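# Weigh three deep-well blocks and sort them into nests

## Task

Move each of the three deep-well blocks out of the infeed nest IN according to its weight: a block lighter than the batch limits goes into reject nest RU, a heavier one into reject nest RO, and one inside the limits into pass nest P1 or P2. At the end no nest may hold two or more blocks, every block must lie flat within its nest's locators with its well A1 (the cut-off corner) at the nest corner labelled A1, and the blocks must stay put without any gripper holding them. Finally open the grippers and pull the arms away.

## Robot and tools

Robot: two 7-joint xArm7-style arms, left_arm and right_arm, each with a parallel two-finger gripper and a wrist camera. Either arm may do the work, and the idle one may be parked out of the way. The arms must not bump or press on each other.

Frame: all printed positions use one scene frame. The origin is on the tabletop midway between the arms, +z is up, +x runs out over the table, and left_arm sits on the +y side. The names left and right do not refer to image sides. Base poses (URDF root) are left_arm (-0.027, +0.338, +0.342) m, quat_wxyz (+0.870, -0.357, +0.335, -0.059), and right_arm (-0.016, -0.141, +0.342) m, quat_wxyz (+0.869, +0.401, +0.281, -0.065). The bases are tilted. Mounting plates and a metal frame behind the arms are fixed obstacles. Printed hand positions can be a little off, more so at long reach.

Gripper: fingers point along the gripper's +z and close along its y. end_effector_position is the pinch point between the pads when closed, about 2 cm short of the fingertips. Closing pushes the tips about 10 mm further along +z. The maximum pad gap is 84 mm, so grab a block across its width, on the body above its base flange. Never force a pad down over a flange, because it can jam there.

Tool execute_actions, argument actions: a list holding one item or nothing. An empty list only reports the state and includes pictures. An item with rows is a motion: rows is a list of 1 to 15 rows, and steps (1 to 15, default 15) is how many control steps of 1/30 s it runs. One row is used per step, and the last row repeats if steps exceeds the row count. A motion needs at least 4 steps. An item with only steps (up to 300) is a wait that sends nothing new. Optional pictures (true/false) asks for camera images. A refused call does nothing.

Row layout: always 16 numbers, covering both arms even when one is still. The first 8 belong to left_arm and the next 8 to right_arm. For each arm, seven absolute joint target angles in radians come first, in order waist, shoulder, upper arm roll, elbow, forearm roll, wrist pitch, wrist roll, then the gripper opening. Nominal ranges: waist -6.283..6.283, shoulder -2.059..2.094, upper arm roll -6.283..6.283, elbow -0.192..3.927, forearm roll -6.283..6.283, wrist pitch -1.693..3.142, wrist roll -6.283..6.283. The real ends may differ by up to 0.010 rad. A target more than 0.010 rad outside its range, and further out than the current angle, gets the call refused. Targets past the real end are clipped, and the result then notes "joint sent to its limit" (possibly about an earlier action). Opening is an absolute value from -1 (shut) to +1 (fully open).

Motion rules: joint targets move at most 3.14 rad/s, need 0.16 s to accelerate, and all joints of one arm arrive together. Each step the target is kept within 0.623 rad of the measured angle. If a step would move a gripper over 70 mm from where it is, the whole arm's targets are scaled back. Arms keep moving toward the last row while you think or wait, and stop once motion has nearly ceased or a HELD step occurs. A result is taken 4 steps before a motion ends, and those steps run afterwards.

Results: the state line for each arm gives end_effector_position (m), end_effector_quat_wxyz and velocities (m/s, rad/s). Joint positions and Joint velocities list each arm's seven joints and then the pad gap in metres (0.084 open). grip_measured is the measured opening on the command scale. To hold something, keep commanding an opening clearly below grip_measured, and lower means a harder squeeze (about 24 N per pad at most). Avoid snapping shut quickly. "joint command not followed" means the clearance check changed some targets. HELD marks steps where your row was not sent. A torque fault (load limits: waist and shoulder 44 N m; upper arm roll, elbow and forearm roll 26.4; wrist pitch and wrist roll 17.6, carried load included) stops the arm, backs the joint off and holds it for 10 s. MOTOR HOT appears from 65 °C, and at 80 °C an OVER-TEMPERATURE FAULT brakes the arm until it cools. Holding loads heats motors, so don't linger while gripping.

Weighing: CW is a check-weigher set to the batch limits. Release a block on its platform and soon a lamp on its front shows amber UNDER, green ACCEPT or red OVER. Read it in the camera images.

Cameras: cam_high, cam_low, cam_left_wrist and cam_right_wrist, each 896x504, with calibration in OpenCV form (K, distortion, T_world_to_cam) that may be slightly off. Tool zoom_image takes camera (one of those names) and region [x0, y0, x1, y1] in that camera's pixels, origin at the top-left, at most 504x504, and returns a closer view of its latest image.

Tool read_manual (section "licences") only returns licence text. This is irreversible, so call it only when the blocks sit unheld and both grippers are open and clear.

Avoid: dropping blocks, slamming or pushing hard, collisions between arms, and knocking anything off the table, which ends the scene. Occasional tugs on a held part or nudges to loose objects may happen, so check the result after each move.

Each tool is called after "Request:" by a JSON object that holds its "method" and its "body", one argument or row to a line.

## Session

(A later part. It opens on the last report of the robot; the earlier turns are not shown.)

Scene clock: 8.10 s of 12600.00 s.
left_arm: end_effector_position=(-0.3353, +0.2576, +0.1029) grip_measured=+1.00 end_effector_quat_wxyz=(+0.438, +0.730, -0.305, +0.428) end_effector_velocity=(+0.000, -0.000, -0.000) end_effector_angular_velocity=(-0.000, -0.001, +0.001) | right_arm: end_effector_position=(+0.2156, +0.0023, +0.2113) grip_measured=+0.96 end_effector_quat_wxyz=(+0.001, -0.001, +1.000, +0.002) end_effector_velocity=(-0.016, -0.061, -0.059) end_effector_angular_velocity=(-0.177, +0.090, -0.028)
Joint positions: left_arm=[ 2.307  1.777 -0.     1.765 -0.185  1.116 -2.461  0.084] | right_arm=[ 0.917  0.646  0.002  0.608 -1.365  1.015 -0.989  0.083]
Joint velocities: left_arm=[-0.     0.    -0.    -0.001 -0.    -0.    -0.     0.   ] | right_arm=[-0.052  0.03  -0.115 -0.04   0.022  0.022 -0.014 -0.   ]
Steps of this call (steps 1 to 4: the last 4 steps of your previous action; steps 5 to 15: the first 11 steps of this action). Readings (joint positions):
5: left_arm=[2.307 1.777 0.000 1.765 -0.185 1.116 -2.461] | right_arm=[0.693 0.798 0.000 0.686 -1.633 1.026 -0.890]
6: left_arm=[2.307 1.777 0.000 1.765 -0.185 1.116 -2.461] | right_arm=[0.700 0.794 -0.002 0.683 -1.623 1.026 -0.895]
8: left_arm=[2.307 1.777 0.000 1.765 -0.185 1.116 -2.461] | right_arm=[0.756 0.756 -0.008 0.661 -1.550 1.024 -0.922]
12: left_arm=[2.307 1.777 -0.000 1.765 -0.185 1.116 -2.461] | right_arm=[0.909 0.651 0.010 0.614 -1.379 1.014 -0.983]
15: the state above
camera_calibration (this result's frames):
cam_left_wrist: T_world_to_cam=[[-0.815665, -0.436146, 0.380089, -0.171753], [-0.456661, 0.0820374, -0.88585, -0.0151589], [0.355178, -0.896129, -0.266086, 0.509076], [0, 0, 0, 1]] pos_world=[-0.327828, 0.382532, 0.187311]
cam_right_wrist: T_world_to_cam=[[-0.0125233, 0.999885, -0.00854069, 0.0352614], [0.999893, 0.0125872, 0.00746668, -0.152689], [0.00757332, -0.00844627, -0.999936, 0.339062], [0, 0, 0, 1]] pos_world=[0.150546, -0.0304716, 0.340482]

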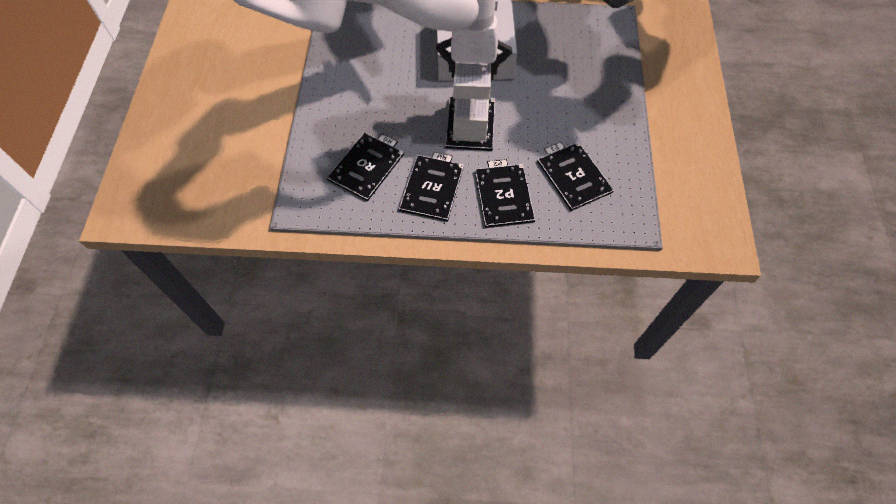

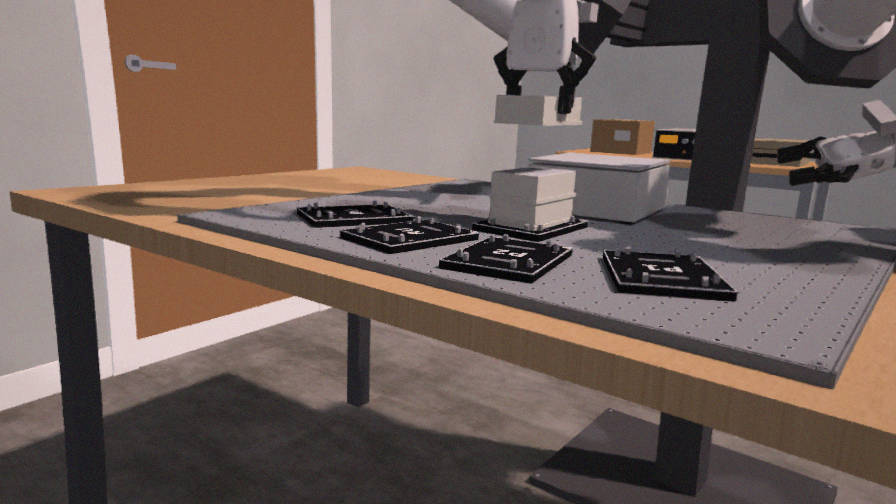

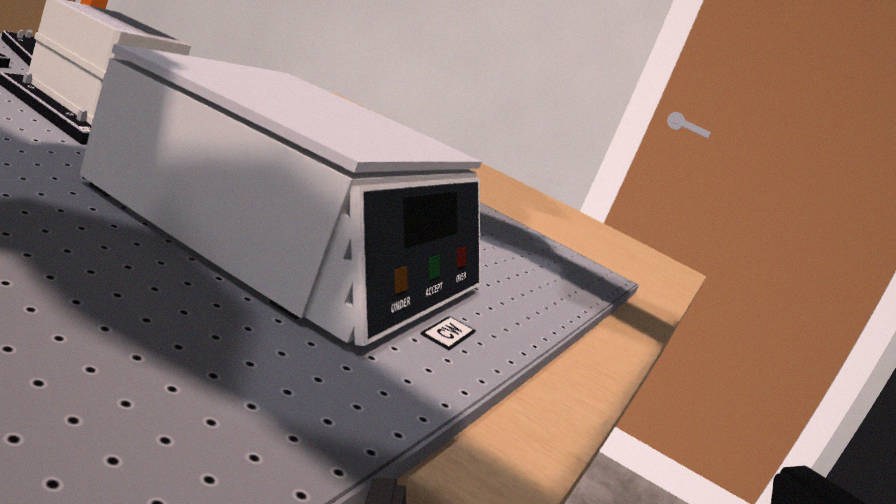

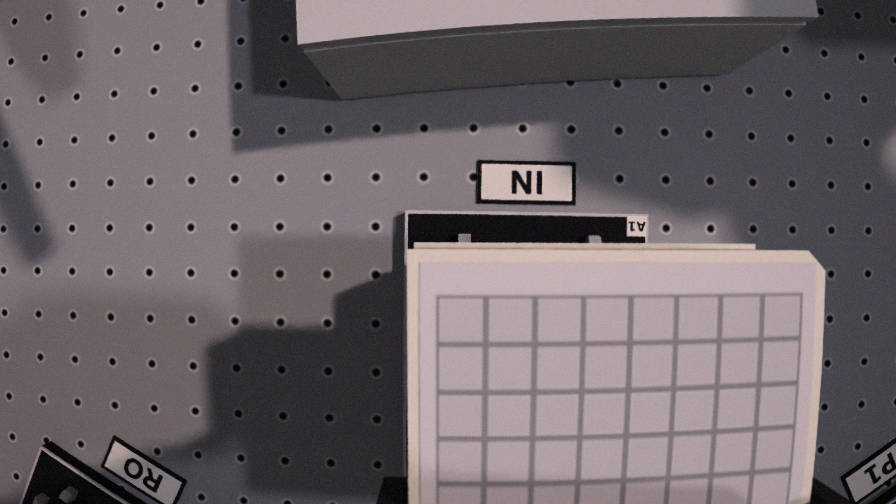

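Same CW routine.

Request:
{"method": "execute_actions", "body": {
  "actions": [
    {"rows":[[2.307,1.777,0,1.765,-0.185,1.116,-2.461,1,1.074,0.842,0,0.714,-1.265,0.98,0.5,0]],"steps":15}
  ]
}}

Request:
{"method": "execute_actions", "body": {
  "actions": [
    {"steps":10}
  ]
}}

Request:
{"method": "execute_actions", "body": {
  "actions": [
    {"rows":[[2.307,1.777,0,1.765,-0.185,1.116,-2.461,1,1.277,1.247,0,0.748,-1.355,0.81,1.13,0]],"steps":15}
  ]
}}

Request:
{"method": "execute_actions", "body": {
  "actions": [
    {"steps":8}
  ]
}}

Request:
{"method": "execute_actions", "body": {
  "actions": [
    {"rows":[[2.307,1.777,0,1.765,-0.185,1.116,-2.461,1,1.27,1.283,0,0.763,-1.377,0.811,1.159,0],[2.307,1.777,0,1.765,-0.185,1.116,-2.461,1,1.27,1.283,0,0.763,-1.377,0.811,1.159,0],[2.307,1.777,0,1.765,-0.185,1.116,-2.461,1,1.24,1.304,0,0.776,-1.408,0.827,1.167,0],[2.307,1.777,0,1.765,-0.185,1.116,-2.461,1,1.225,1.315,0,0.783,-1.423,0.834,1.171,0],[2.307,1.777,0,1.765,-0.185,1.116,-2.461,1,1.21,1.325,0,0.79,-1.438,0.842,1.176,0],[2.307,1.777,0,1.765,-0.185,1.116,-2.461,1,1.188,1.341,0,0.8,-1.461,0.853,1.182,0]],"steps":14}
  ]
}}

Request:
{"method": "execute_actions", "body": {
  "actions": [
    {"rows":[[2.307,1.777,0,1.765,-0.185,1.116,-2.461,1,1.188,1.341,0,0.8,-1.461,0.853,1.182,1]],"steps":8}
  ]
}}

Request:
{"method": "execute_actions", "body": {
  "actions": [
    {"rows":[[2.307,1.777,0,1.765,-0.185,1.116,-2.461,1,1.21,1.325,0,0.79,-1.438,0.842,1.176,1],[2.307,1.777,0,1.765,-0.185,1.116,-2.461,1,1.225,1.315,0,0.783,-1.423,0.834,1.171,1],[2.307,1.777,0,1.765,-0.185,1.116,-2.461,1,1.24,1.304,0,0.776,-1.408,0.827,1.167,1],[2.307,1.777,0,1.765,-0.185,1.116,-2.461,1,1.255,1.294,0,0.77,-1.392,0.819,1.163,1],[2.307,1.777,0,1.765,-0.185,1.116,-2.461,1,1.27,1.283,0,0.763,-1.377,0.811,1.159,1],[2.307,1.777,0,1.765,-0.185,1.116,-2.461,1,1.285,1.273,0,0.757,-1.362,0.804,1.155,1],[2.307,1.777,0,1.765,-0.185,1.116,-2.461,1,1.301,1.262,0,0.75,-1.346,0.796,1.15,1]],"steps":15}
  ]
}}

Request:
{"method": "execute_actions", "body": {
  "actions": [
    {"steps":45}
  ],
  "pictures": true
}}

Scene clock: 9.07 s of 12600.00 s.
left_arm: end_effector_position=(-0.3353, +0.2576, +0.1029) grip_measured=+1.00 end_effector_quat_wxyz=(+0.438, +0.730, -0.305, +0.428) end_effector_velocity=(+0.000, -0.000, +0.001) end_effector_angular_velocity=(-0.002, +0.000, +0.001) | right_arm: end_effector_position=(+0.1736, +0.0436, +0.2212) grip_measured=+0.96 end_effector_quat_wxyz=(+0.000, +0.323, +0.946, +0.003) end_effector_velocity=(-0.070, +0.055, +0.004) end_effector_angular_velocity=(-0.025, +0.009, -2.988)
Joint positions: left_arm=[ 2.307  1.777  0.     1.765 -0.185  1.116 -2.461  0.084] | right_arm=[ 1.053  0.815  0.003  0.697 -1.28   0.984 -0.24   0.083]
Joint velocities: left_arm=[ 0.    -0.     0.001 -0.     0.     0.002 -0.     0.   ] | right_arm=[ 0.226  0.282 -0.022  0.152  0.148 -0.046  3.115 -0.   ]
Steps of this call (steps 1 to 4: the last 4 steps of your previous action; steps 5 to 15: the robot went on to your last target; steps 16 to 18: nothing new was sent; steps 19 to 29: the first 11 steps of this action). Readings (joint positions):
19: left_arm=[2.307 1.777 0.000 1.765 -0.185 1.116 -2.461] | right_arm=[0.916 0.647 -0.000 0.608 -1.364 1.015 -0.989]
20: left_arm=[2.307 1.777 -0.000 1.765 -0.185 1.116 -2.461] | right_arm=[0.918 0.649 -0.001 0.609 -1.362 1.015 -0.978]
22: left_arm=[2.307 1.777 -0.000 1.765 -0.185 1.116 -2.461] | right_arm=[0.935 0.671 -0.003 0.622 -1.351 1.011 -0.904]
26: left_arm=[2.307 1.777 0.000 1.765 -0.185 1.116 -2.461] | right_arm=[1.015 0.769 0.002 0.674 -1.303 0.993 -0.552]
29: the state above

Scene clock: 9.40 s of 12600.00 s.
left_arm: end_effector_position=(-0.3353, +0.2576, +0.1029) grip_measured=+1.00 end_effector_quat_wxyz=(+0.438, +0.730, -0.305, +0.428) end_effector_velocity=(+0.001, +0.000, -0.002) end_effector_angular_velocity=(+0.002, -0.002, +0.001) | right_arm: end_effector_position=(+0.1683, +0.0489, +0.2214) grip_measured=+0.96 end_effector_quat_wxyz=(+0.001, +0.637, +0.771, +0.002) end_effector_velocity=(-0.002, +0.001, +0.001) end_effector_angular_velocity=(+0.001, +0.001, -0.201)
Joint positions: left_arm=[ 2.307  1.777  0.     1.765 -0.185  1.116 -2.461  0.084] | right_arm=[ 1.073  0.841 -0.     0.714 -1.265  0.98   0.49   0.083]
Joint velocities: left_arm=[-0.     0.001 -0.003 -0.     0.    -0.     0.     0.   ] | right_arm=[ 0.003  0.004  0.003  0.     0.002 -0.     0.206 -0.   ]
Kept back: nothing.
Steps of this call (steps 1 to 4: the last 4 steps of your previous action; steps 5 to 10: the robot went on to your last target). Readings (joint positions):
1: left_arm=[2.307 1.777 -0.000 1.765 -0.185 1.116 -2.461] | right_arm=[1.059 0.823 0.002 0.702 -1.275 0.983 -0.136]
2: left_arm=[2.307 1.777 0.000 1.765 -0.185 1.116 -2.461] | right_arm=[1.063 0.829 0.001 0.705 -1.273 0.982 -0.032]
4: left_arm=[2.307 1.777 -0.000 1.765 -0.185 1.116 -2.461] | right_arm=[1.068 0.835 -0.000 0.710 -1.269 0.981 0.176]
8: left_arm=[2.307 1.777 -0.000 1.765 -0.185 1.116 -2.461] | right_arm=[1.073 0.841 -0.001 0.714 -1.266 0.980 0.457]
10: the state above

Scene clock: 9.77 s of 12600.00 s.
left_arm: end_effector_position=(-0.3353, +0.2576, +0.1029) grip_measured=+1.00 end_effector_quat_wxyz=(+0.438, +0.730, -0.305, +0.428) end_effector_velocity=(-0.001, -0.000, +0.001) end_effector_angular_velocity=(-0.001, +0.002, -0.002) | right_arm: end_effector_position=(+0.0424, +0.0565, +0.1837) grip_measured=+0.96 end_effector_quat_wxyz=(-0.006, +0.694, +0.720, +0.008) end_effector_velocity=(-0.402, -0.088, -0.163) end_effector_angular_velocity=(-0.070, +0.042, -0.450)
Joint positions: left_arm=[ 2.307  1.777 -0.     1.765 -0.185  1.116 -2.461  0.084] | right_arm=[ 1.239  1.171  0.001  0.741 -1.338  0.842  1.007  0.083]
Joint velocities: left_arm=[ 0.    -0.     0.002 -0.    -0.    -0.001 -0.     0.   ] | right_arm=[ 0.535  1.077  0.01   0.075 -0.23  -0.435  1.623 -0.   ]
Steps of this call (steps 1 to 11: the first 11 steps of this action). Readings (joint positions):
1: left_arm=[2.307 1.777 -0.000 1.765 -0.185 1.116 -2.461] | right_arm=[1.074 0.842 -0.000 0.714 -1.265 0.980 0.496]
2: left_arm=[2.307 1.777 0.000 1.765 -0.185 1.116 -2.461] | right_arm=[1.077 0.847 -0.001 0.715 -1.267 0.977 0.509]
4: left_arm=[2.307 1.777 -0.000 1.765 -0.185 1.116 -2.461] | right_arm=[1.099 0.892 -0.004 0.723 -1.278 0.957 0.585]
8: left_arm=[2.307 1.777 -0.000 1.765 -0.185 1.116 -2.461] | right_arm=[1.181 1.056 0.002 0.731 -1.313 0.890 0.829]
11: the state above

Scene clock: 10.03 s of 12600.00 s.
left_arm: end_effector_position=(-0.3353, +0.2576, +0.1029) grip_measured=+1.00 end_effector_quat_wxyz=(+0.438, +0.730, -0.305, +0.428) end_effector_velocity=(+0.000, +0.000, -0.000) end_effector_angular_velocity=(+0.001, -0.000, -0.000) | right_arm: end_effector_position=(+0.0172, +0.0509, +0.1719) grip_measured=+0.96 end_effector_quat_wxyz=(-0.006, +0.710, +0.704, +0.006) end_effector_velocity=(+0.007, +0.014, +0.007) end_effector_angular_velocity=(+0.026, +0.002, -0.032)
Joint positions: left_arm=[ 2.307  1.777 -0.     1.765 -0.185  1.116 -2.461  0.084] | right_arm=[ 1.276  1.244 -0.002  0.75  -1.355  0.811  1.129  0.083]
Joint velocities: left_arm=[ 0.    -0.    -0.001 -0.001 -0.    -0.001  0.     0.   ] | right_arm=[-0.002 -0.017  0.001  0.016 -0.003 -0.004  0.011 -0.   ]
Kept back: nothing.
Steps of this call (steps 1 to 4: the last 4 steps of your previous action; steps 5 to 8: the robot went on to your last target). Readings (joint positions):
1: left_arm=[2.307 1.777 0.000 1.765 -0.185 1.116 -2.461] | right_arm=[1.255 1.204 0.002 0.743 -1.345 0.829 1.056]
2: left_arm=[2.307 1.777 -0.000 1.765 -0.185 1.116 -2.461] | right_arm=[1.267 1.229 0.002 0.743 -1.350 0.820 1.092]
4: left_arm=[2.307 1.777 -0.000 1.765 -0.185 1.116 -2.461] | right_arm=[1.276 1.248 0.002 0.742 -1.354 0.812 1.121]
8: the state above

Scene clock: 10.37 s of 12600.00 s.
left_arm: end_effector_position=(-0.3353, +0.2576, +0.1029) grip_measured=+1.00 end_effector_quat_wxyz=(+0.438, +0.730, -0.305, +0.428) end_effector_velocity=(-0.000, +0.000, +0.000) end_effector_angular_velocity=(+0.001, +0.000, -0.001) | right_arm: end_effector_position=(+0.0087, +0.0497, +0.1417) grip_measured=+0.96 end_effector_quat_wxyz=(-0.000, +0.708, +0.706, -0.000) end_effector_velocity=(-0.015, +0.025, +0.009) end_effector_angular_velocity=(+0.068, +0.017, +0.021)
Joint positions: left_arm=[ 2.307  1.777  0.     1.765 -0.185  1.116 -2.461  0.084] | right_arm=[ 1.189  1.339 -0.001  0.798 -1.458  0.851  1.181  0.083]
Joint velocities: left_arm=[ 0.    -0.001 -0.    -0.001  0.    -0.001  0.    -0.   ] | right_arm=[-0.052  0.027  0.063  0.038 -0.074  0.031  0.026 -0.001]
Steps of this call (steps 1 to 10: the first 10 steps of this action). Readings (joint positions):
1: left_arm=[2.307 1.777 0.000 1.765 -0.185 1.116 -2.461] | right_arm=[1.276 1.245 -0.001 0.750 -1.355 0.811 1.130]
2: left_arm=[2.307 1.777 -0.000 1.765 -0.185 1.116 -2.461] | right_arm=[1.274 1.252 -0.001 0.754 -1.361 0.811 1.138]
4: left_arm=[2.307 1.777 0.000 1.765 -0.185 1.116 -2.461] | right_arm=[1.263 1.279 0.001 0.765 -1.382 0.815 1.155]
8: left_arm=[2.307 1.777 0.000 1.765 -0.185 1.116 -2.461] | right_arm=[1.202 1.331 -0.001 0.793 -1.446 0.846 1.177]
10: the state above

Scene clock: 10.63 s of 12600.00 s.
left_arm: end_effector_position=(-0.3353, +0.2576, +0.1029) grip_measured=+1.00 end_effector_quat_wxyz=(+0.438, +0.730, -0.305, +0.428) end_effector_velocity=(+0.001, -0.002, +0.001) end_effector_angular_velocity=(-0.002, -0.000, +0.003) | right_arm: end_effector_position=(+0.0083, +0.0505, +0.1417) grip_measured=+0.98 end_effector_quat_wxyz=(-0.001, +0.708, +0.707, +0.001) end_effector_velocity=(+0.005, -0.003, -0.008) end_effector_angular_velocity=(-0.013, -0.014, -0.000)
Joint positions: left_arm=[ 2.307  1.777 -0.     1.765 -0.185  1.116 -2.461  0.084] | right_arm=[ 1.188  1.34   0.001  0.8   -1.461  0.853  1.182  0.083]
Joint velocities: left_arm=[ 0.     0.003  0.001  0.     0.     0.001  0.    -0.   ] | right_arm=[-0.002  0.012 -0.016  0.007 -0.008  0.006  0.001  0.022]
Steps of this call (steps 1 to 4: the last 4 steps of your previous action; steps 5 to 8: the first 4 steps of this action). Readings (joint positions):
5: left_arm=[2.307 1.777 -0.000 1.765 -0.185 1.116 -2.461] | right_arm=[1.188 1.340 0.001 0.800 -1.460 0.853 1.182]
6: left_arm=[2.307 1.777 0.000 1.765 -0.185 1.116 -2.461] | right_arm=[1.188 1.340 0.001 0.800 -1.460 0.853 1.182]
8: the state above

Scene clock: 11.13 s of 12600.00 s.
left_arm: end_effector_position=(-0.3353, +0.2576, +0.1029) grip_measured=+1.00 end_effector_quat_wxyz=(+0.438, +0.730, -0.305, +0.428) end_effector_velocity=(+0.000, -0.001, -0.000) end_effector_angular_velocity=(-0.001, -0.000, +0.001) | right_arm: end_effector_position=(+0.0080, +0.0501, +0.1720) grip_measured=+1.00 end_effector_quat_wxyz=(-0.007, +0.710, +0.704, +0.007) end_effector_velocity=(+0.001, -0.007, +0.007) end_effector_angular_velocity=(-0.014, +0.004, -0.008)
Joint positions: left_arm=[ 2.307  1.777 -0.     1.765 -0.185  1.116 -2.461  0.084] | right_arm=[ 1.3    1.262  0.002  0.752 -1.349  0.797  1.151  0.084]
Joint velocities: left_arm=[ 0.     0.002 -0.    -0.     0.    -0.001 -0.     0.   ] | right_arm=[ 0.048 -0.029 -0.016 -0.026  0.059 -0.031 -0.02  -0.   ]
Steps of this call (steps 1 to 4: the last 4 steps of your previous action; steps 5 to 15: the first 11 steps of this action). Readings (joint positions):
5: left_arm=[2.307 1.777 0.000 1.765 -0.185 1.116 -2.461] | right_arm=[1.189 1.341 -0.001 0.800 -1.460 0.853 1.182]
6: left_arm=[2.307 1.777 -0.000 1.765 -0.185 1.116 -2.461] | right_arm=[1.194 1.337 -0.002 0.797 -1.453 0.849 1.180]
8: left_arm=[2.307 1.777 -0.000 1.765 -0.185 1.116 -2.461] | right_arm=[1.219 1.320 -0.002 0.785 -1.428 0.837 1.173]
12: left_arm=[2.307 1.777 -0.000 1.765 -0.185 1.116 -2.461] | right_arm=[1.279 1.277 0.001 0.760 -1.369 0.807 1.157]
15: the state above

Scene clock: 12.63 s of 12600.00 s.
left_arm: end_effector_position=(-0.3353, +0.2576, +0.1029) grip_measured=+1.00 end_effector_quat_wxyz=(+0.438, +0.730, -0.305, +0.428) end_effector_velocity=(+0.000, -0.001, -0.000) end_effector_angular_velocity=(-0.000, -0.001, +0.001) | right_arm: end_effector_position=(+0.0082, +0.0490, +0.1714) grip_measured=+1.00 end_effector_quat_wxyz=(-0.006, +0.710, +0.704, +0.006) end_effector_velocity=(-0.001, +0.000, +0.000) end_effector_angular_velocity=(+0.001, +0.001, +0.001)
Joint positions: left_arm=[ 2.307  1.777 -0.     1.765 -0.185  1.116 -2.461  0.084] | right_arm=[ 1.301  1.262  0.     0.75  -1.346  0.796  1.15   0.084]
Joint velocities: left_arm=[ 0.     0.001 -0.     0.     0.     0.     0.     0.   ] | right_arm=[-0.001  0.     0.001  0.    -0.001  0.    -0.     0.   ]
Kept back: nothing.
Steps of this call (steps 1 to 4: the last 4 steps of your previous action; steps 5 to 15: the robot went on to your last target; steps 16 to 45: nothing new was sent). Readings (joint positions):
1: left_arm=[2.307 1.777 0.000 1.765 -0.185 1.116 -2.461] | right_arm=[1.301 1.262 0.001 0.751 -1.347 0.797 1.150]
2: left_arm=[2.307 1.777 0.000 1.765 -0.185 1.116 -2.461] | right_arm=[1.301 1.262 0.000 0.750 -1.347 0.796 1.150]
4: left_arm=[2.307 1.777 -0.000 1.765 -0.185 1.116 -2.461] | right_arm=[1.300 1.262 -0.001 0.750 -1.346 0.796 1.150]
8: left_arm=[2.307 1.777 -0.000 1.765 -0.185 1.116 -2.461] | right_arm=[1.301 1.262 -0.000 0.750 -1.346 0.796 1.150]
45: the state above
All arms were judged still, so your last target was given up. Only a new action makes them travel on or press farther. Fingers that are still opening or closing keep moving.
camera_calibration (this result's frames):
cam_left_wrist: T_world_to_cam=[[-0.815665, -0.436145, 0.380089, -0.171753], [-0.456661, 0.0820376, -0.88585, -0.0151589], [0.355178, -0.896129, -0.266086, 0.509076], [0, 0, 0, 1]] pos_world=[-0.327828, 0.382532, 0.187311]
cam_right_wrist: T_world_to_cam=[[0.999926, 0.00255887, -0.0119137, 0.0267344], [0.00243448, -0.999942, -0.0104444, 0.115225], [-0.0119398, 0.0104146, -0.999874, 0.300348], [0, 0, 0, 1]] pos_world=[-0.0234268, 0.112022, 0.301833]

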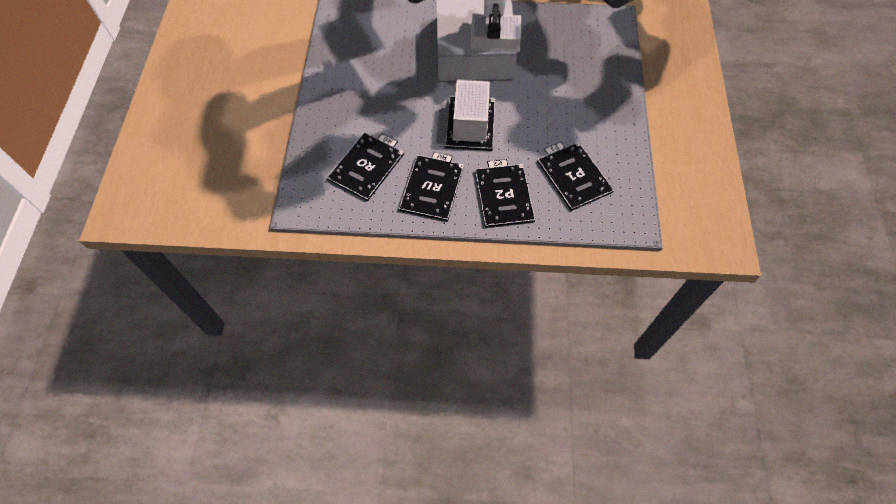

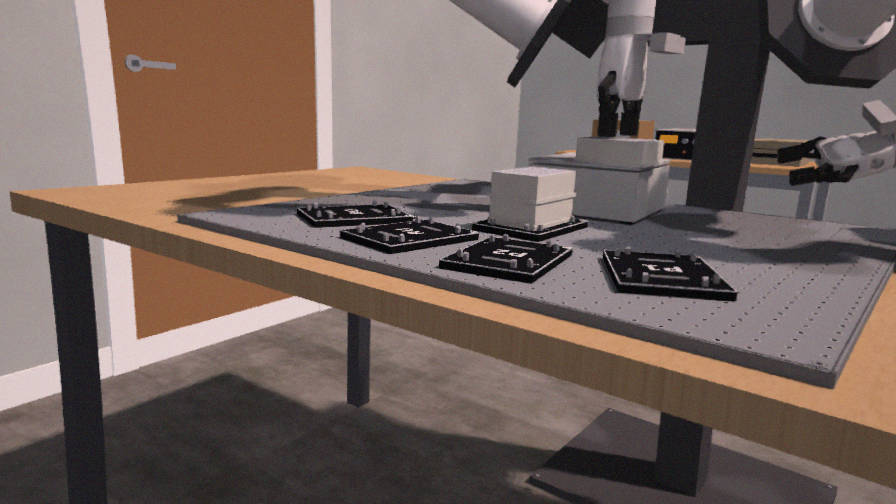

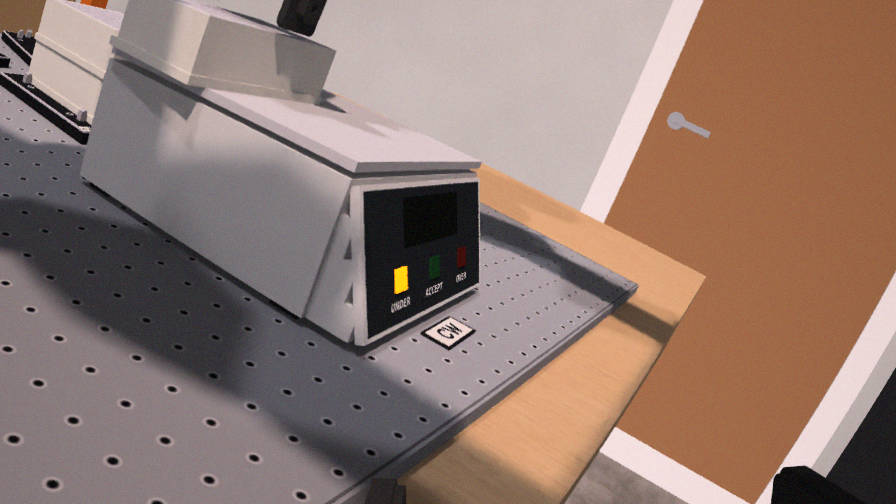

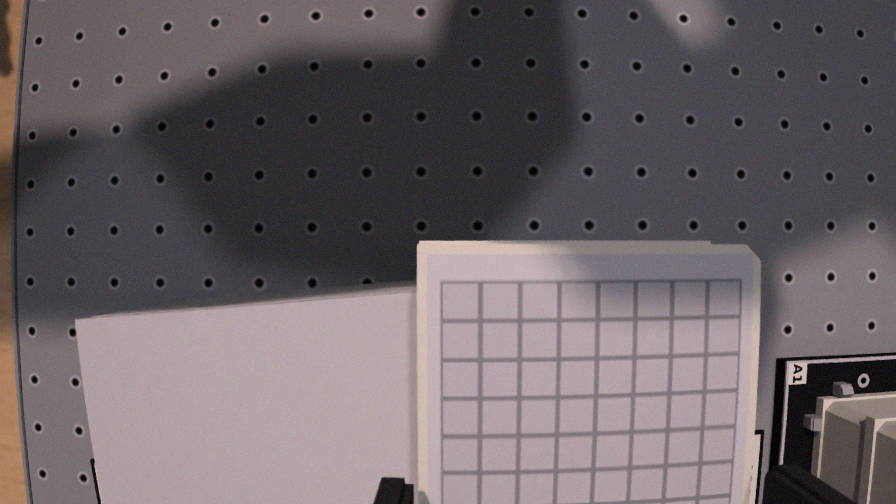

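Request:
{"method": "execute_actions", "body": {
  "actions": [
    {"rows":[[2.307,1.777,0,1.765,-0.185,1.116,-2.461,1,1.285,1.273,0,0.757,-1.362,0.804,1.155,1],[2.307,1.777,0,1.765,-0.185,1.116,-2.461,1,1.27,1.283,0,0.763,-1.377,0.811,1.159,1],[2.307,1.777,0,1.765,-0.185,1.116,-2.461,1,1.255,1.294,0,0.77,-1.392,0.819,1.163,1],[2.307,1.777,0,1.765,-0.185,1.116,-2.461,1,1.24,1.304,0,0.776,-1.408,0.827,1.167,1],[2.307,1.777,0,1.765,-0.185,1.116,-2.461,1,1.225,1.315,0,0.783,-1.423,0.834,1.171,1],[2.307,1.777,0,1.765,-0.185,1.116,-2.461,1,1.21,1.325,0,0.79,-1.438,0.842,1.176,1],[2.307,1.777,0,1.765,-0.185,1.116,-2.461,1,1.195,1.335,0,0.796,-1.453,0.85,1.18,1],[2.307,1.777,0,1.765,-0.185,1.116,-2.461,1,1.18,1.346,0,0.803,-1.469,0.857,1.184,1]],"steps":15}
  ]
}}

Request:
{"method": "execute_actions", "body": {
  "actions": [
    {"rows":[[2.307,1.777,0,1.765,-0.185,1.116,-2.461,1,1.18,1.346,0,0.803,-1.469,0.857,1.184,0]],"steps":10}
  ]
}}

Request:
{"method": "execute_actions", "body": {
  "actions": [
    {"rows":[[2.307,1.777,0,1.765,-0.185,1.116,-2.461,1,1.277,1.247,0,0.748,-1.355,0.81,1.13,0]],"steps":12}
  ]
}}

Request:
{"method": "execute_actions", "body": {
  "actions": [
    {"rows":[[2.307,1.777,0,1.765,-0.185,1.116,-2.461,1,1.074,0.842,0,0.714,-1.265,0.98,0.5,0]],"steps":15}
  ]
}}

Request:
{"method": "execute_actions", "body": {
  "actions": [
    {"rows":[[2.307,1.777,0,1.765,-0.185,1.116,-2.461,1,0.9157,0.6465,0,0.6077,-1.364,1.015,-0.99,0]],"steps":15}
  ]
}}

Request:
{"method": "execute_actions", "body": {
  "actions": [
    {"rows":[[2.307,1.777,0,1.765,-0.185,1.116,-2.461,1,0.42,0.455,0,0.87,-1.56,0.966,-1.37,0]],"steps":15}
  ]
}}

Request:
{"method": "execute_actions", "body": {
  "actions": [
    {"steps":10}
  ]
}}

Request:
{"method": "execute_actions", "body": {
  "actions": [
    {"rows":[[2.307,1.777,0,1.765,-0.185,1.116,-2.461,1,0.325,0.559,0,0.946,-1.673,0.933,-1.31,0]],"steps":15}
  ]
}}

Request:
{"method": "execute_actions", "body": {
  "actions": [
    {"steps":8}
  ],
  "pictures": true
}}

Scene clock: 13.67 s of 12600.00 s.
left_arm: end_effector_position=(-0.3353, +0.2576, +0.1029) grip_measured=+1.00 end_effector_quat_wxyz=(+0.438, +0.730, -0.305, +0.428) end_effector_velocity=(+0.001, -0.000, +0.000) end_effector_angular_velocity=(-0.001, -0.001, +0.002) | right_arm: end_effector_position=(+0.0086, +0.0489, +0.1394) grip_measured=+1.00 end_effector_quat_wxyz=(+0.001, +0.708, +0.707, -0.001) end_effector_velocity=(-0.003, -0.008, -0.039) end_effector_angular_velocity=(-0.028, +0.001, +0.014)
Joint positions: left_arm=[ 2.307  1.777 -0.     1.765 -0.185  1.116 -2.461  0.084] | right_arm=[ 1.184  1.344 -0.002  0.8   -1.464  0.854  1.182  0.084]
Joint velocities: left_arm=[ 0.     0.     0.    -0.     0.     0.002  0.     0.   ] | right_arm=[-0.127  0.093 -0.01   0.045 -0.127  0.063  0.035  0.   ]
Steps of this call (steps 1 to 20: nothing new was sent; steps 21 to 31: the first 11 steps of this action). Readings (joint positions):
21: left_arm=[2.307 1.777 0.000 1.765 -0.185 1.116 -2.461] | right_arm=[1.300 1.262 0.000 0.750 -1.347 0.797 1.150]
22: left_arm=[2.307 1.777 0.000 1.765 -0.185 1.116 -2.461] | right_arm=[1.296 1.265 0.001 0.753 -1.352 0.799 1.152]
24: left_arm=[2.307 1.777 -0.000 1.765 -0.185 1.116 -2.461] | right_arm=[1.275 1.280 0.001 0.762 -1.373 0.809 1.158]
28: left_arm=[2.307 1.777 -0.000 1.765 -0.185 1.116 -2.461] | right_arm=[1.216 1.321 -0.001 0.787 -1.432 0.839 1.174]
31: the state above

Scene clock: 14.00 s of 12600.00 s.
left_arm: end_effector_position=(-0.3353, +0.2576, +0.1029) grip_measured=+1.00 end_effector_quat_wxyz=(+0.438, +0.730, -0.305, +0.428) end_effector_velocity=(+0.000, -0.000, +0.000) end_effector_angular_velocity=(-0.000, -0.000, +0.001) | right_arm: end_effector_position=(+0.0082, +0.0504, +0.1396) grip_measured=+0.96 end_effector_quat_wxyz=(-0.001, +0.707, +0.707, +0.001) end_effector_velocity=(+0.000, -0.000, -0.000) end_effector_angular_velocity=(-0.001, +0.000, -0.001)
Joint positions: left_arm=[ 2.307  1.777 -0.     1.765 -0.185  1.116 -2.461  0.084] | right_arm=[ 1.18   1.346  0.001  0.803 -1.469  0.857  1.184  0.083]
Joint velocities: left_arm=[-0.    -0.001 -0.    -0.002 -0.    -0.     0.     0.   ] | right_arm=[-0.001  0.001 -0.     0.001  0.     0.001 -0.     0.   ]
Steps of this call (steps 1 to 4: the last 4 steps of your previous action; steps 5 to 10: the first 6 steps of this action). Readings (joint positions):
5: left_arm=[2.307 1.777 0.000 1.765 -0.185 1.116 -2.461] | right_arm=[1.181 1.346 0.001 0.803 -1.469 0.857 1.184]
6: left_arm=[2.307 1.777 0.000 1.765 -0.185 1.116 -2.461] | right_arm=[1.181 1.345 0.001 0.803 -1.469 0.857 1.184]
8: left_arm=[2.307 1.777 0.000 1.765 -0.185 1.116 -2.461] | right_arm=[1.181 1.346 0.001 0.803 -1.469 0.857 1.184]
10: the state above

Scene clock: 14.40 s of 12600.00 s.
left_arm: end_effector_position=(-0.3353, +0.2576, +0.1029) grip_measured=+1.00 end_effector_quat_wxyz=(+0.438, +0.730, -0.305, +0.428) end_effector_velocity=(+0.001, +0.001, -0.001) end_effector_angular_velocity=(+0.001, -0.001, +0.001) | right_arm: end_effector_position=(+0.0154, +0.0526, +0.1737) grip_measured=+0.96 end_effector_quat_wxyz=(-0.008, +0.709, +0.705, +0.008) end_effector_velocity=(+0.002, -0.033, -0.019) end_effector_angular_velocity=(-0.081, +0.004, +0.006)
Joint positions: left_arm=[ 2.307  1.777 -0.     1.765 -0.185  1.116 -2.461  0.084] | right_arm=[ 1.278  1.245  0.004  0.751 -1.357  0.81   1.131  0.083]
Joint velocities: left_arm=[ 0.    -0.001 -0.002 -0.001  0.     0.001  0.    -0.   ] | right_arm=[ 0.008  0.004 -0.047 -0.043  0.039 -0.014 -0.024 -0.   ]
Steps of this call (steps 1 to 4: the last 4 steps of your previous action; steps 5 to 12: the first 8 steps of this action). Readings (joint positions):
5: left_arm=[2.307 1.777 0.000 1.765 -0.185 1.116 -2.461] | right_arm=[1.181 1.345 0.000 0.803 -1.468 0.856 1.183]
6: left_arm=[2.307 1.777 0.000 1.765 -0.185 1.116 -2.461] | right_arm=[1.188 1.338 -0.001 0.798 -1.458 0.852 1.178]
8: left_arm=[2.307 1.777 -0.000 1.765 -0.185 1.116 -2.461] | right_arm=[1.236 1.290 -0.005 0.768 -1.401 0.830 1.152]
12: the state above

Scene clock: 14.90 s of 12600.00 s.
left_arm: end_effector_position=(-0.3353, +0.2576, +0.1029) grip_measured=+1.00 end_effector_quat_wxyz=(+0.438, +0.730, -0.305, +0.428) end_effector_velocity=(+0.000, -0.000, -0.000) end_effector_angular_velocity=(-0.000, -0.001, +0.001) | right_arm: end_effector_position=(+0.1401, +0.0569, +0.2147) grip_measured=+0.96 end_effector_quat_wxyz=(-0.002, +0.655, +0.756, +0.006) end_effector_velocity=(+0.416, -0.077, +0.105) end_effector_angular_velocity=(-0.100, +0.012, +0.416)
Joint positions: left_arm=[ 2.307  1.777 -0.     1.765 -0.185  1.116 -2.461  0.084] | right_arm=[ 1.111  0.917 -0.001  0.722 -1.282  0.948  0.621  0.083]
Joint velocities: left_arm=[ 0.     0.001 -0.001  0.001 -0.     0.001 -0.    -0.   ] | right_arm=[-0.526 -1.084 -0.017 -0.087  0.235  0.43  -1.617  0.   ]
Steps of this call (steps 1 to 4: the last 4 steps of your previous action; steps 5 to 15: the first 11 steps of this action). Readings (joint positions):
5: left_arm=[2.307 1.777 0.000 1.765 -0.185 1.116 -2.461] | right_arm=[1.276 1.248 -0.001 0.747 -1.355 0.811 1.129]
6: left_arm=[2.307 1.777 -0.000 1.765 -0.185 1.116 -2.461] | right_arm=[1.272 1.243 0.000 0.746 -1.354 0.815 1.118]
8: left_arm=[2.307 1.777 0.000 1.765 -0.185 1.116 -2.461] | right_arm=[1.247 1.199 0.003 0.739 -1.343 0.837 1.044]
12: left_arm=[2.307 1.777 0.000 1.765 -0.185 1.116 -2.461] | right_arm=[1.168 1.034 -0.001 0.733 -1.308 0.901 0.800]
15: the state above

Scene clock: 15.40 s of 12600.00 s.
left_arm: end_effector_position=(-0.3353, +0.2576, +0.1029) grip_measured=+1.00 end_effector_quat_wxyz=(+0.438, +0.730, -0.305, +0.428) end_effector_velocity=(+0.001, -0.000, +0.000) end_effector_angular_velocity=(-0.001, -0.000, +0.002) | right_arm: end_effector_position=(+0.2105, +0.0079, +0.2112) grip_measured=+0.96 end_effector_quat_wxyz=(-0.000, +0.356, +0.935, -0.000) end_effector_velocity=(+0.050, -0.074, -0.015) end_effector_angular_velocity=(-0.004, +0.013, +2.986)
Joint positions: left_arm=[ 2.307  1.777 -0.     1.765 -0.185  1.116 -2.461  0.084] | right_arm=[ 0.937  0.674 -0.003  0.624 -1.351  1.01  -0.25   0.083]
Joint velocities: left_arm=[ 0.     0.001 -0.    -0.     0.     0.001 -0.    -0.   ] | right_arm=[-0.225 -0.278  0.022 -0.166 -0.128  0.047 -3.116  0.   ]
Steps of this call (steps 1 to 4: the last 4 steps of your previous action; steps 5 to 15: the first 11 steps of this action). Readings (joint positions):
5: left_arm=[2.307 1.777 0.000 1.765 -0.185 1.116 -2.461] | right_arm=[1.074 0.841 -0.002 0.715 -1.266 0.979 0.503]
6: left_arm=[2.307 1.777 0.000 1.765 -0.185 1.116 -2.461] | right_arm=[1.072 0.840 0.000 0.711 -1.269 0.980 0.490]
8: left_arm=[2.307 1.777 -0.000 1.765 -0.185 1.116 -2.461] | right_arm=[1.055 0.820 0.004 0.696 -1.284 0.984 0.414]
12: left_arm=[2.307 1.777 0.000 1.765 -0.185 1.116 -2.461] | right_arm=[0.975 0.720 -0.001 0.648 -1.331 1.002 0.061]
15: the state above

Scene clock: 15.90 s of 12600.00 s.
left_arm: end_effector_position=(-0.3353, +0.2576, +0.1029) grip_measured=+1.00 end_effector_quat_wxyz=(+0.438, +0.730, -0.305, +0.428) end_effector_velocity=(-0.001, -0.001, +0.000) end_effector_angular_velocity=(-0.001, +0.001, -0.001) | right_arm: end_effector_position=(+0.3532, -0.0266, +0.1617) grip_measured=+0.96 end_effector_quat_wxyz=(-0.011, +0.076, +0.997, +0.016) end_effector_velocity=(+0.445, -0.262, -0.221) end_effector_angular_velocity=(-0.098, -0.049, -0.109)
Joint positions: left_arm=[ 2.307  1.777 -0.     1.765 -0.185  1.116 -2.461  0.084] | right_arm=[ 0.595  0.523  0.     0.781 -1.491  0.983 -1.191  0.083]
Joint velocities: left_arm=[-0.     0.002  0.001  0.001  0.    -0.001  0.    -0.   ] | right_arm=[-1.03  -0.406 -0.019  0.537 -0.403 -0.093 -1.028 -0.   ]
Steps of this call (steps 1 to 4: the last 4 steps of your previous action; steps 5 to 15: the first 11 steps of this action). Readings (joint positions):
5: left_arm=[2.307 1.777 -0.000 1.765 -0.185 1.116 -2.461] | right_arm=[0.920 0.652 0.001 0.610 -1.362 1.014 -0.762]
6: left_arm=[2.307 1.777 -0.000 1.765 -0.185 1.116 -2.461] | right_arm=[0.914 0.649 0.002 0.611 -1.365 1.013 -0.842]
8: left_arm=[2.307 1.777 0.000 1.765 -0.185 1.116 -2.461] | right_arm=[0.860 0.628 0.008 0.635 -1.387 1.006 -0.943]
12: left_arm=[2.307 1.777 -0.000 1.765 -0.185 1.116 -2.461] | right_arm=[0.701 0.564 0.001 0.726 -1.449 0.993 -1.084]
15: the state above

Scene clock: 16.23 s of 12600.00 s.
left_arm: end_effector_position=(-0.3353, +0.2576, +0.1029) grip_measured=+1.00 end_effector_quat_wxyz=(+0.438, +0.730, -0.305, +0.428) end_effector_velocity=(-0.001, +0.000, +0.000) end_effector_angular_velocity=(+0.001, +0.001, -0.001) | right_arm: end_effector_position=(+0.4218, -0.0836, +0.1220) grip_measured=+0.96 end_effector_quat_wxyz=(-0.003, +0.078, +0.997, +0.002) end_effector_velocity=(-0.019, +0.061, +0.038) end_effector_angular_velocity=(+0.102, -0.036, +0.121)
Joint positions: left_arm=[ 2.307  1.777 -0.     1.765 -0.185  1.116 -2.461  0.084] | right_arm=[ 0.421  0.456  0.001  0.867 -1.559  0.966 -1.369  0.083]
Joint velocities: left_arm=[ 0.    -0.     0.     0.    -0.    -0.001  0.     0.   ] | right_arm=[ 0.04   0.03   0.083 -0.035 -0.004 -0.021 -0.014  0.   ]
Kept back: nothing.
Steps of this call (steps 1 to 4: the last 4 steps of your previous action; steps 5 to 10: the robot went on to your last target). Readings (joint positions):
1: left_arm=[2.307 1.777 0.000 1.765 -0.185 1.116 -2.461] | right_arm=[0.561 0.510 -0.000 0.798 -1.504 0.980 -1.225]
2: left_arm=[2.307 1.777 0.000 1.765 -0.185 1.116 -2.461] | right_arm=[0.528 0.497 -0.001 0.815 -1.517 0.977 -1.258]
4: left_arm=[2.307 1.777 0.000 1.765 -0.185 1.116 -2.461] | right_arm=[0.466 0.473 -0.001 0.847 -1.541 0.971 -1.321]
8: left_arm=[2.307 1.777 0.000 1.765 -0.185 1.116 -2.461] | right_arm=[0.419 0.454 -0.005 0.871 -1.559 0.968 -1.367]
10: the state above

Scene clock: 16.60 s of 12600.00 s.
left_arm: end_effector_position=(-0.3353, +0.2576, +0.1029) grip_measured=+1.00 end_effector_quat_wxyz=(+0.438, +0.730, -0.305, +0.428) end_effector_velocity=(+0.000, -0.001, +0.001) end_effector_angular_velocity=(-0.002, -0.000, +0.002) | right_arm: end_effector_position=(+0.4243, -0.0825, +0.0742) grip_measured=+0.96 end_effector_quat_wxyz=(-0.001, +0.089, +0.996, +0.000) end_effector_velocity=(+0.040, +0.044, +0.049) end_effector_angular_velocity=(+0.096, -0.096, +0.005)
Joint positions: left_arm=[ 2.307  1.777  0.     1.765 -0.185  1.116 -2.461  0.084] | right_arm=[ 0.326  0.559  0.001  0.945 -1.673  0.933 -1.31   0.083]
Joint velocities: left_arm=[-0.     0.001  0.001 -0.001  0.     0.001  0.     0.   ] | right_arm=[ 0.044 -0.024  0.076  0.024 -0.003 -0.015  0.002  0.   ]
Steps of this call (steps 1 to 11: the first 11 steps of this action). Readings (joint positions):
1: left_arm=[2.307 1.777 -0.000 1.765 -0.185 1.116 -2.461] | right_arm=[0.422 0.457 0.003 0.867 -1.560 0.965 -1.368]
2: left_arm=[2.307 1.777 -0.000 1.765 -0.185 1.116 -2.461] | right_arm=[0.415 0.465 0.006 0.874 -1.570 0.961 -1.362]
4: left_arm=[2.307 1.777 -0.000 1.765 -0.185 1.116 -2.461] | right_arm=[0.370 0.516 0.010 0.915 -1.628 0.944 -1.333]
8: left_arm=[2.307 1.777 -0.000 1.765 -0.185 1.116 -2.461] | right_arm=[0.322 0.562 -0.009 0.942 -1.671 0.935 -1.311]
11: the state above

Scene clock: 16.87 s of 12600.00 s.
left_arm: end_effector_position=(-0.3353, +0.2576, +0.1029) grip_measured=+1.00 end_effector_quat_wxyz=(+0.438, +0.730, -0.305, +0.428) end_effector_velocity=(+0.001, -0.000, -0.000) end_effector_angular_velocity=(+0.000, -0.001, +0.002) | right_arm: end_effector_position=(+0.4244, -0.0833, +0.0737) grip_measured=+0.96 end_effector_quat_wxyz=(-0.001, +0.090, +0.996, -0.000) end_effector_velocity=(+0.000, -0.000, -0.001) end_effector_angular_velocity=(-0.000, +0.001, -0.001)
Joint positions: left_arm=[ 2.307  1.777 -0.     1.765 -0.185  1.116 -2.461  0.084] | right_arm=[ 0.325  0.559 -0.     0.946 -1.673  0.933 -1.31   0.083]
Joint velocities: left_arm=[-0.     0.    -0.001 -0.001 -0.     0.001 -0.     0.   ] | right_arm=[-0.002  0.002  0.     0.002 -0.001 -0.    -0.    -0.   ]
Kept back: nothing.
Steps of this call (steps 1 to 4: the last 4 steps of your previous action; steps 5 to 8: the robot went on to your last target). Readings (joint positions):
1: left_arm=[2.307 1.777 0.000 1.765 -0.185 1.116 -2.461] | right_arm=[0.327 0.558 0.003 0.946 -1.673 0.933 -1.310]
2: left_arm=[2.307 1.777 0.000 1.765 -0.185 1.116 -2.461] | right_arm=[0.327 0.558 0.003 0.946 -1.673 0.932 -1.310]
4: left_arm=[2.307 1.777 -0.000 1.765 -0.185 1.116 -2.461] | right_arm=[0.326 0.558 0.002 0.946 -1.673 0.933 -1.310]
8: the state above
camera_calibration (this result's frames):
cam_left_wrist: T_world_to_cam=[[-0.815665, -0.436145, 0.380089, -0.171753], [-0.456661, 0.0820375, -0.88585, -0.0151588], [0.355178, -0.896129, -0.266086, 0.509076], [0, 0, 0, 1]] pos_world=[-0.327828, 0.382532, 0.187311]
cam_right_wrist: T_world_to_cam=[[0.167966, 0.98571, -0.0127594, 0.0448043], [0.98579, -0.167922, 0.00446439, -0.368234], [0.00225802, -0.0133279, -0.999909, 0.200975], [0, 0, 0, 1]] pos_world=[0.355022, -0.10332, 0.203173]

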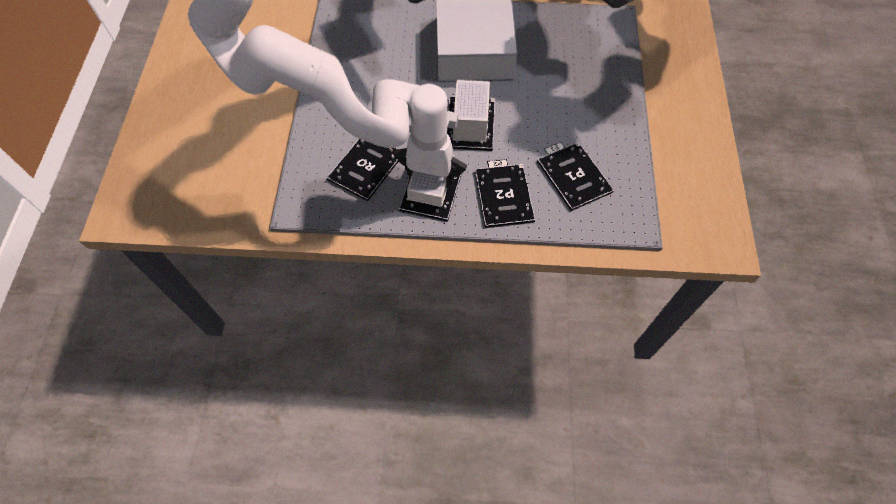

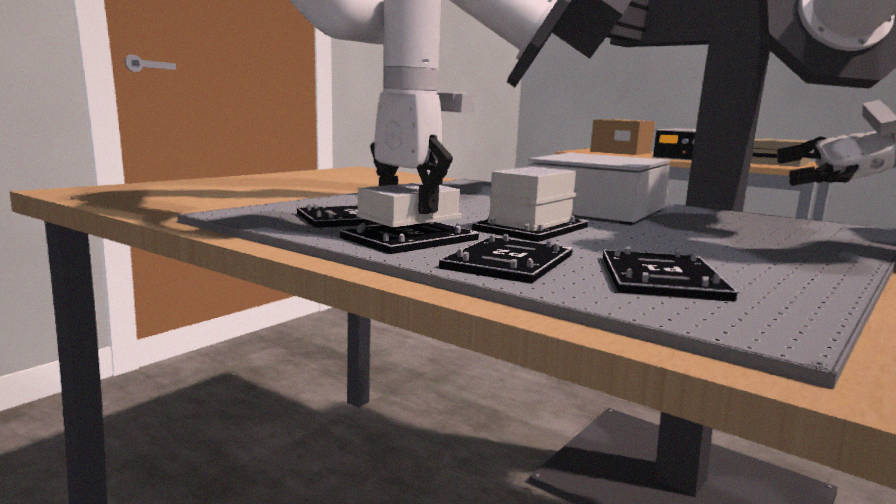

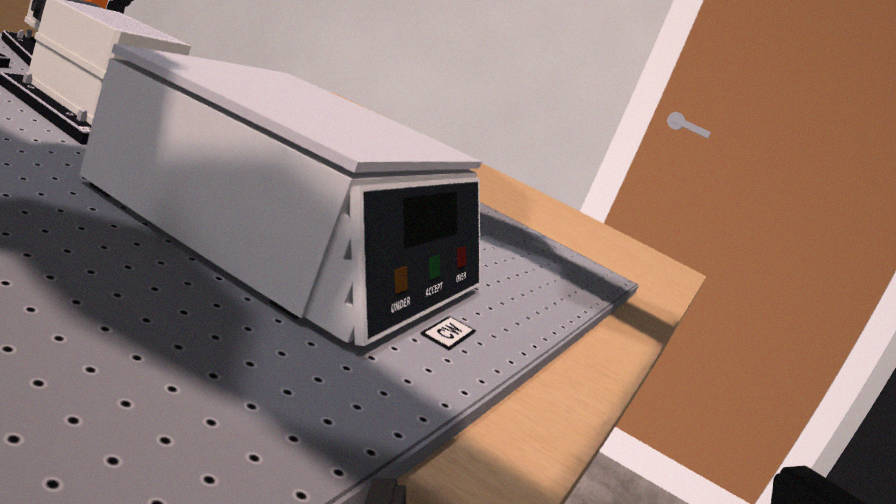

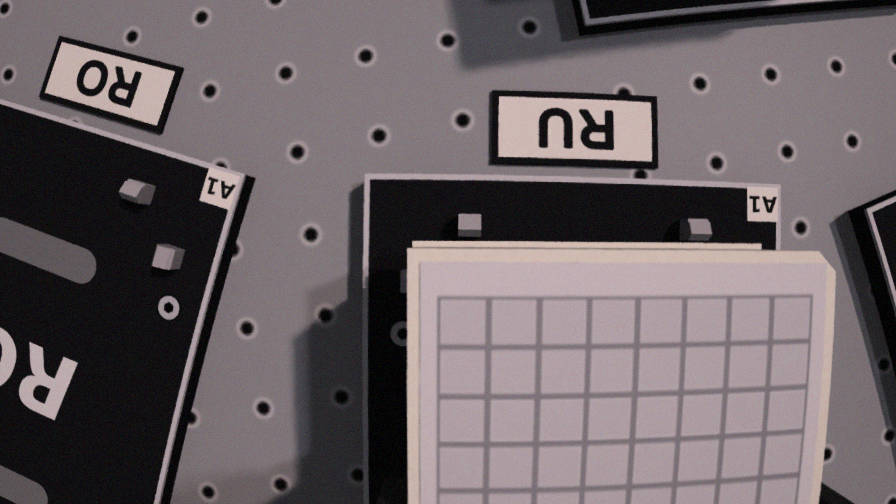

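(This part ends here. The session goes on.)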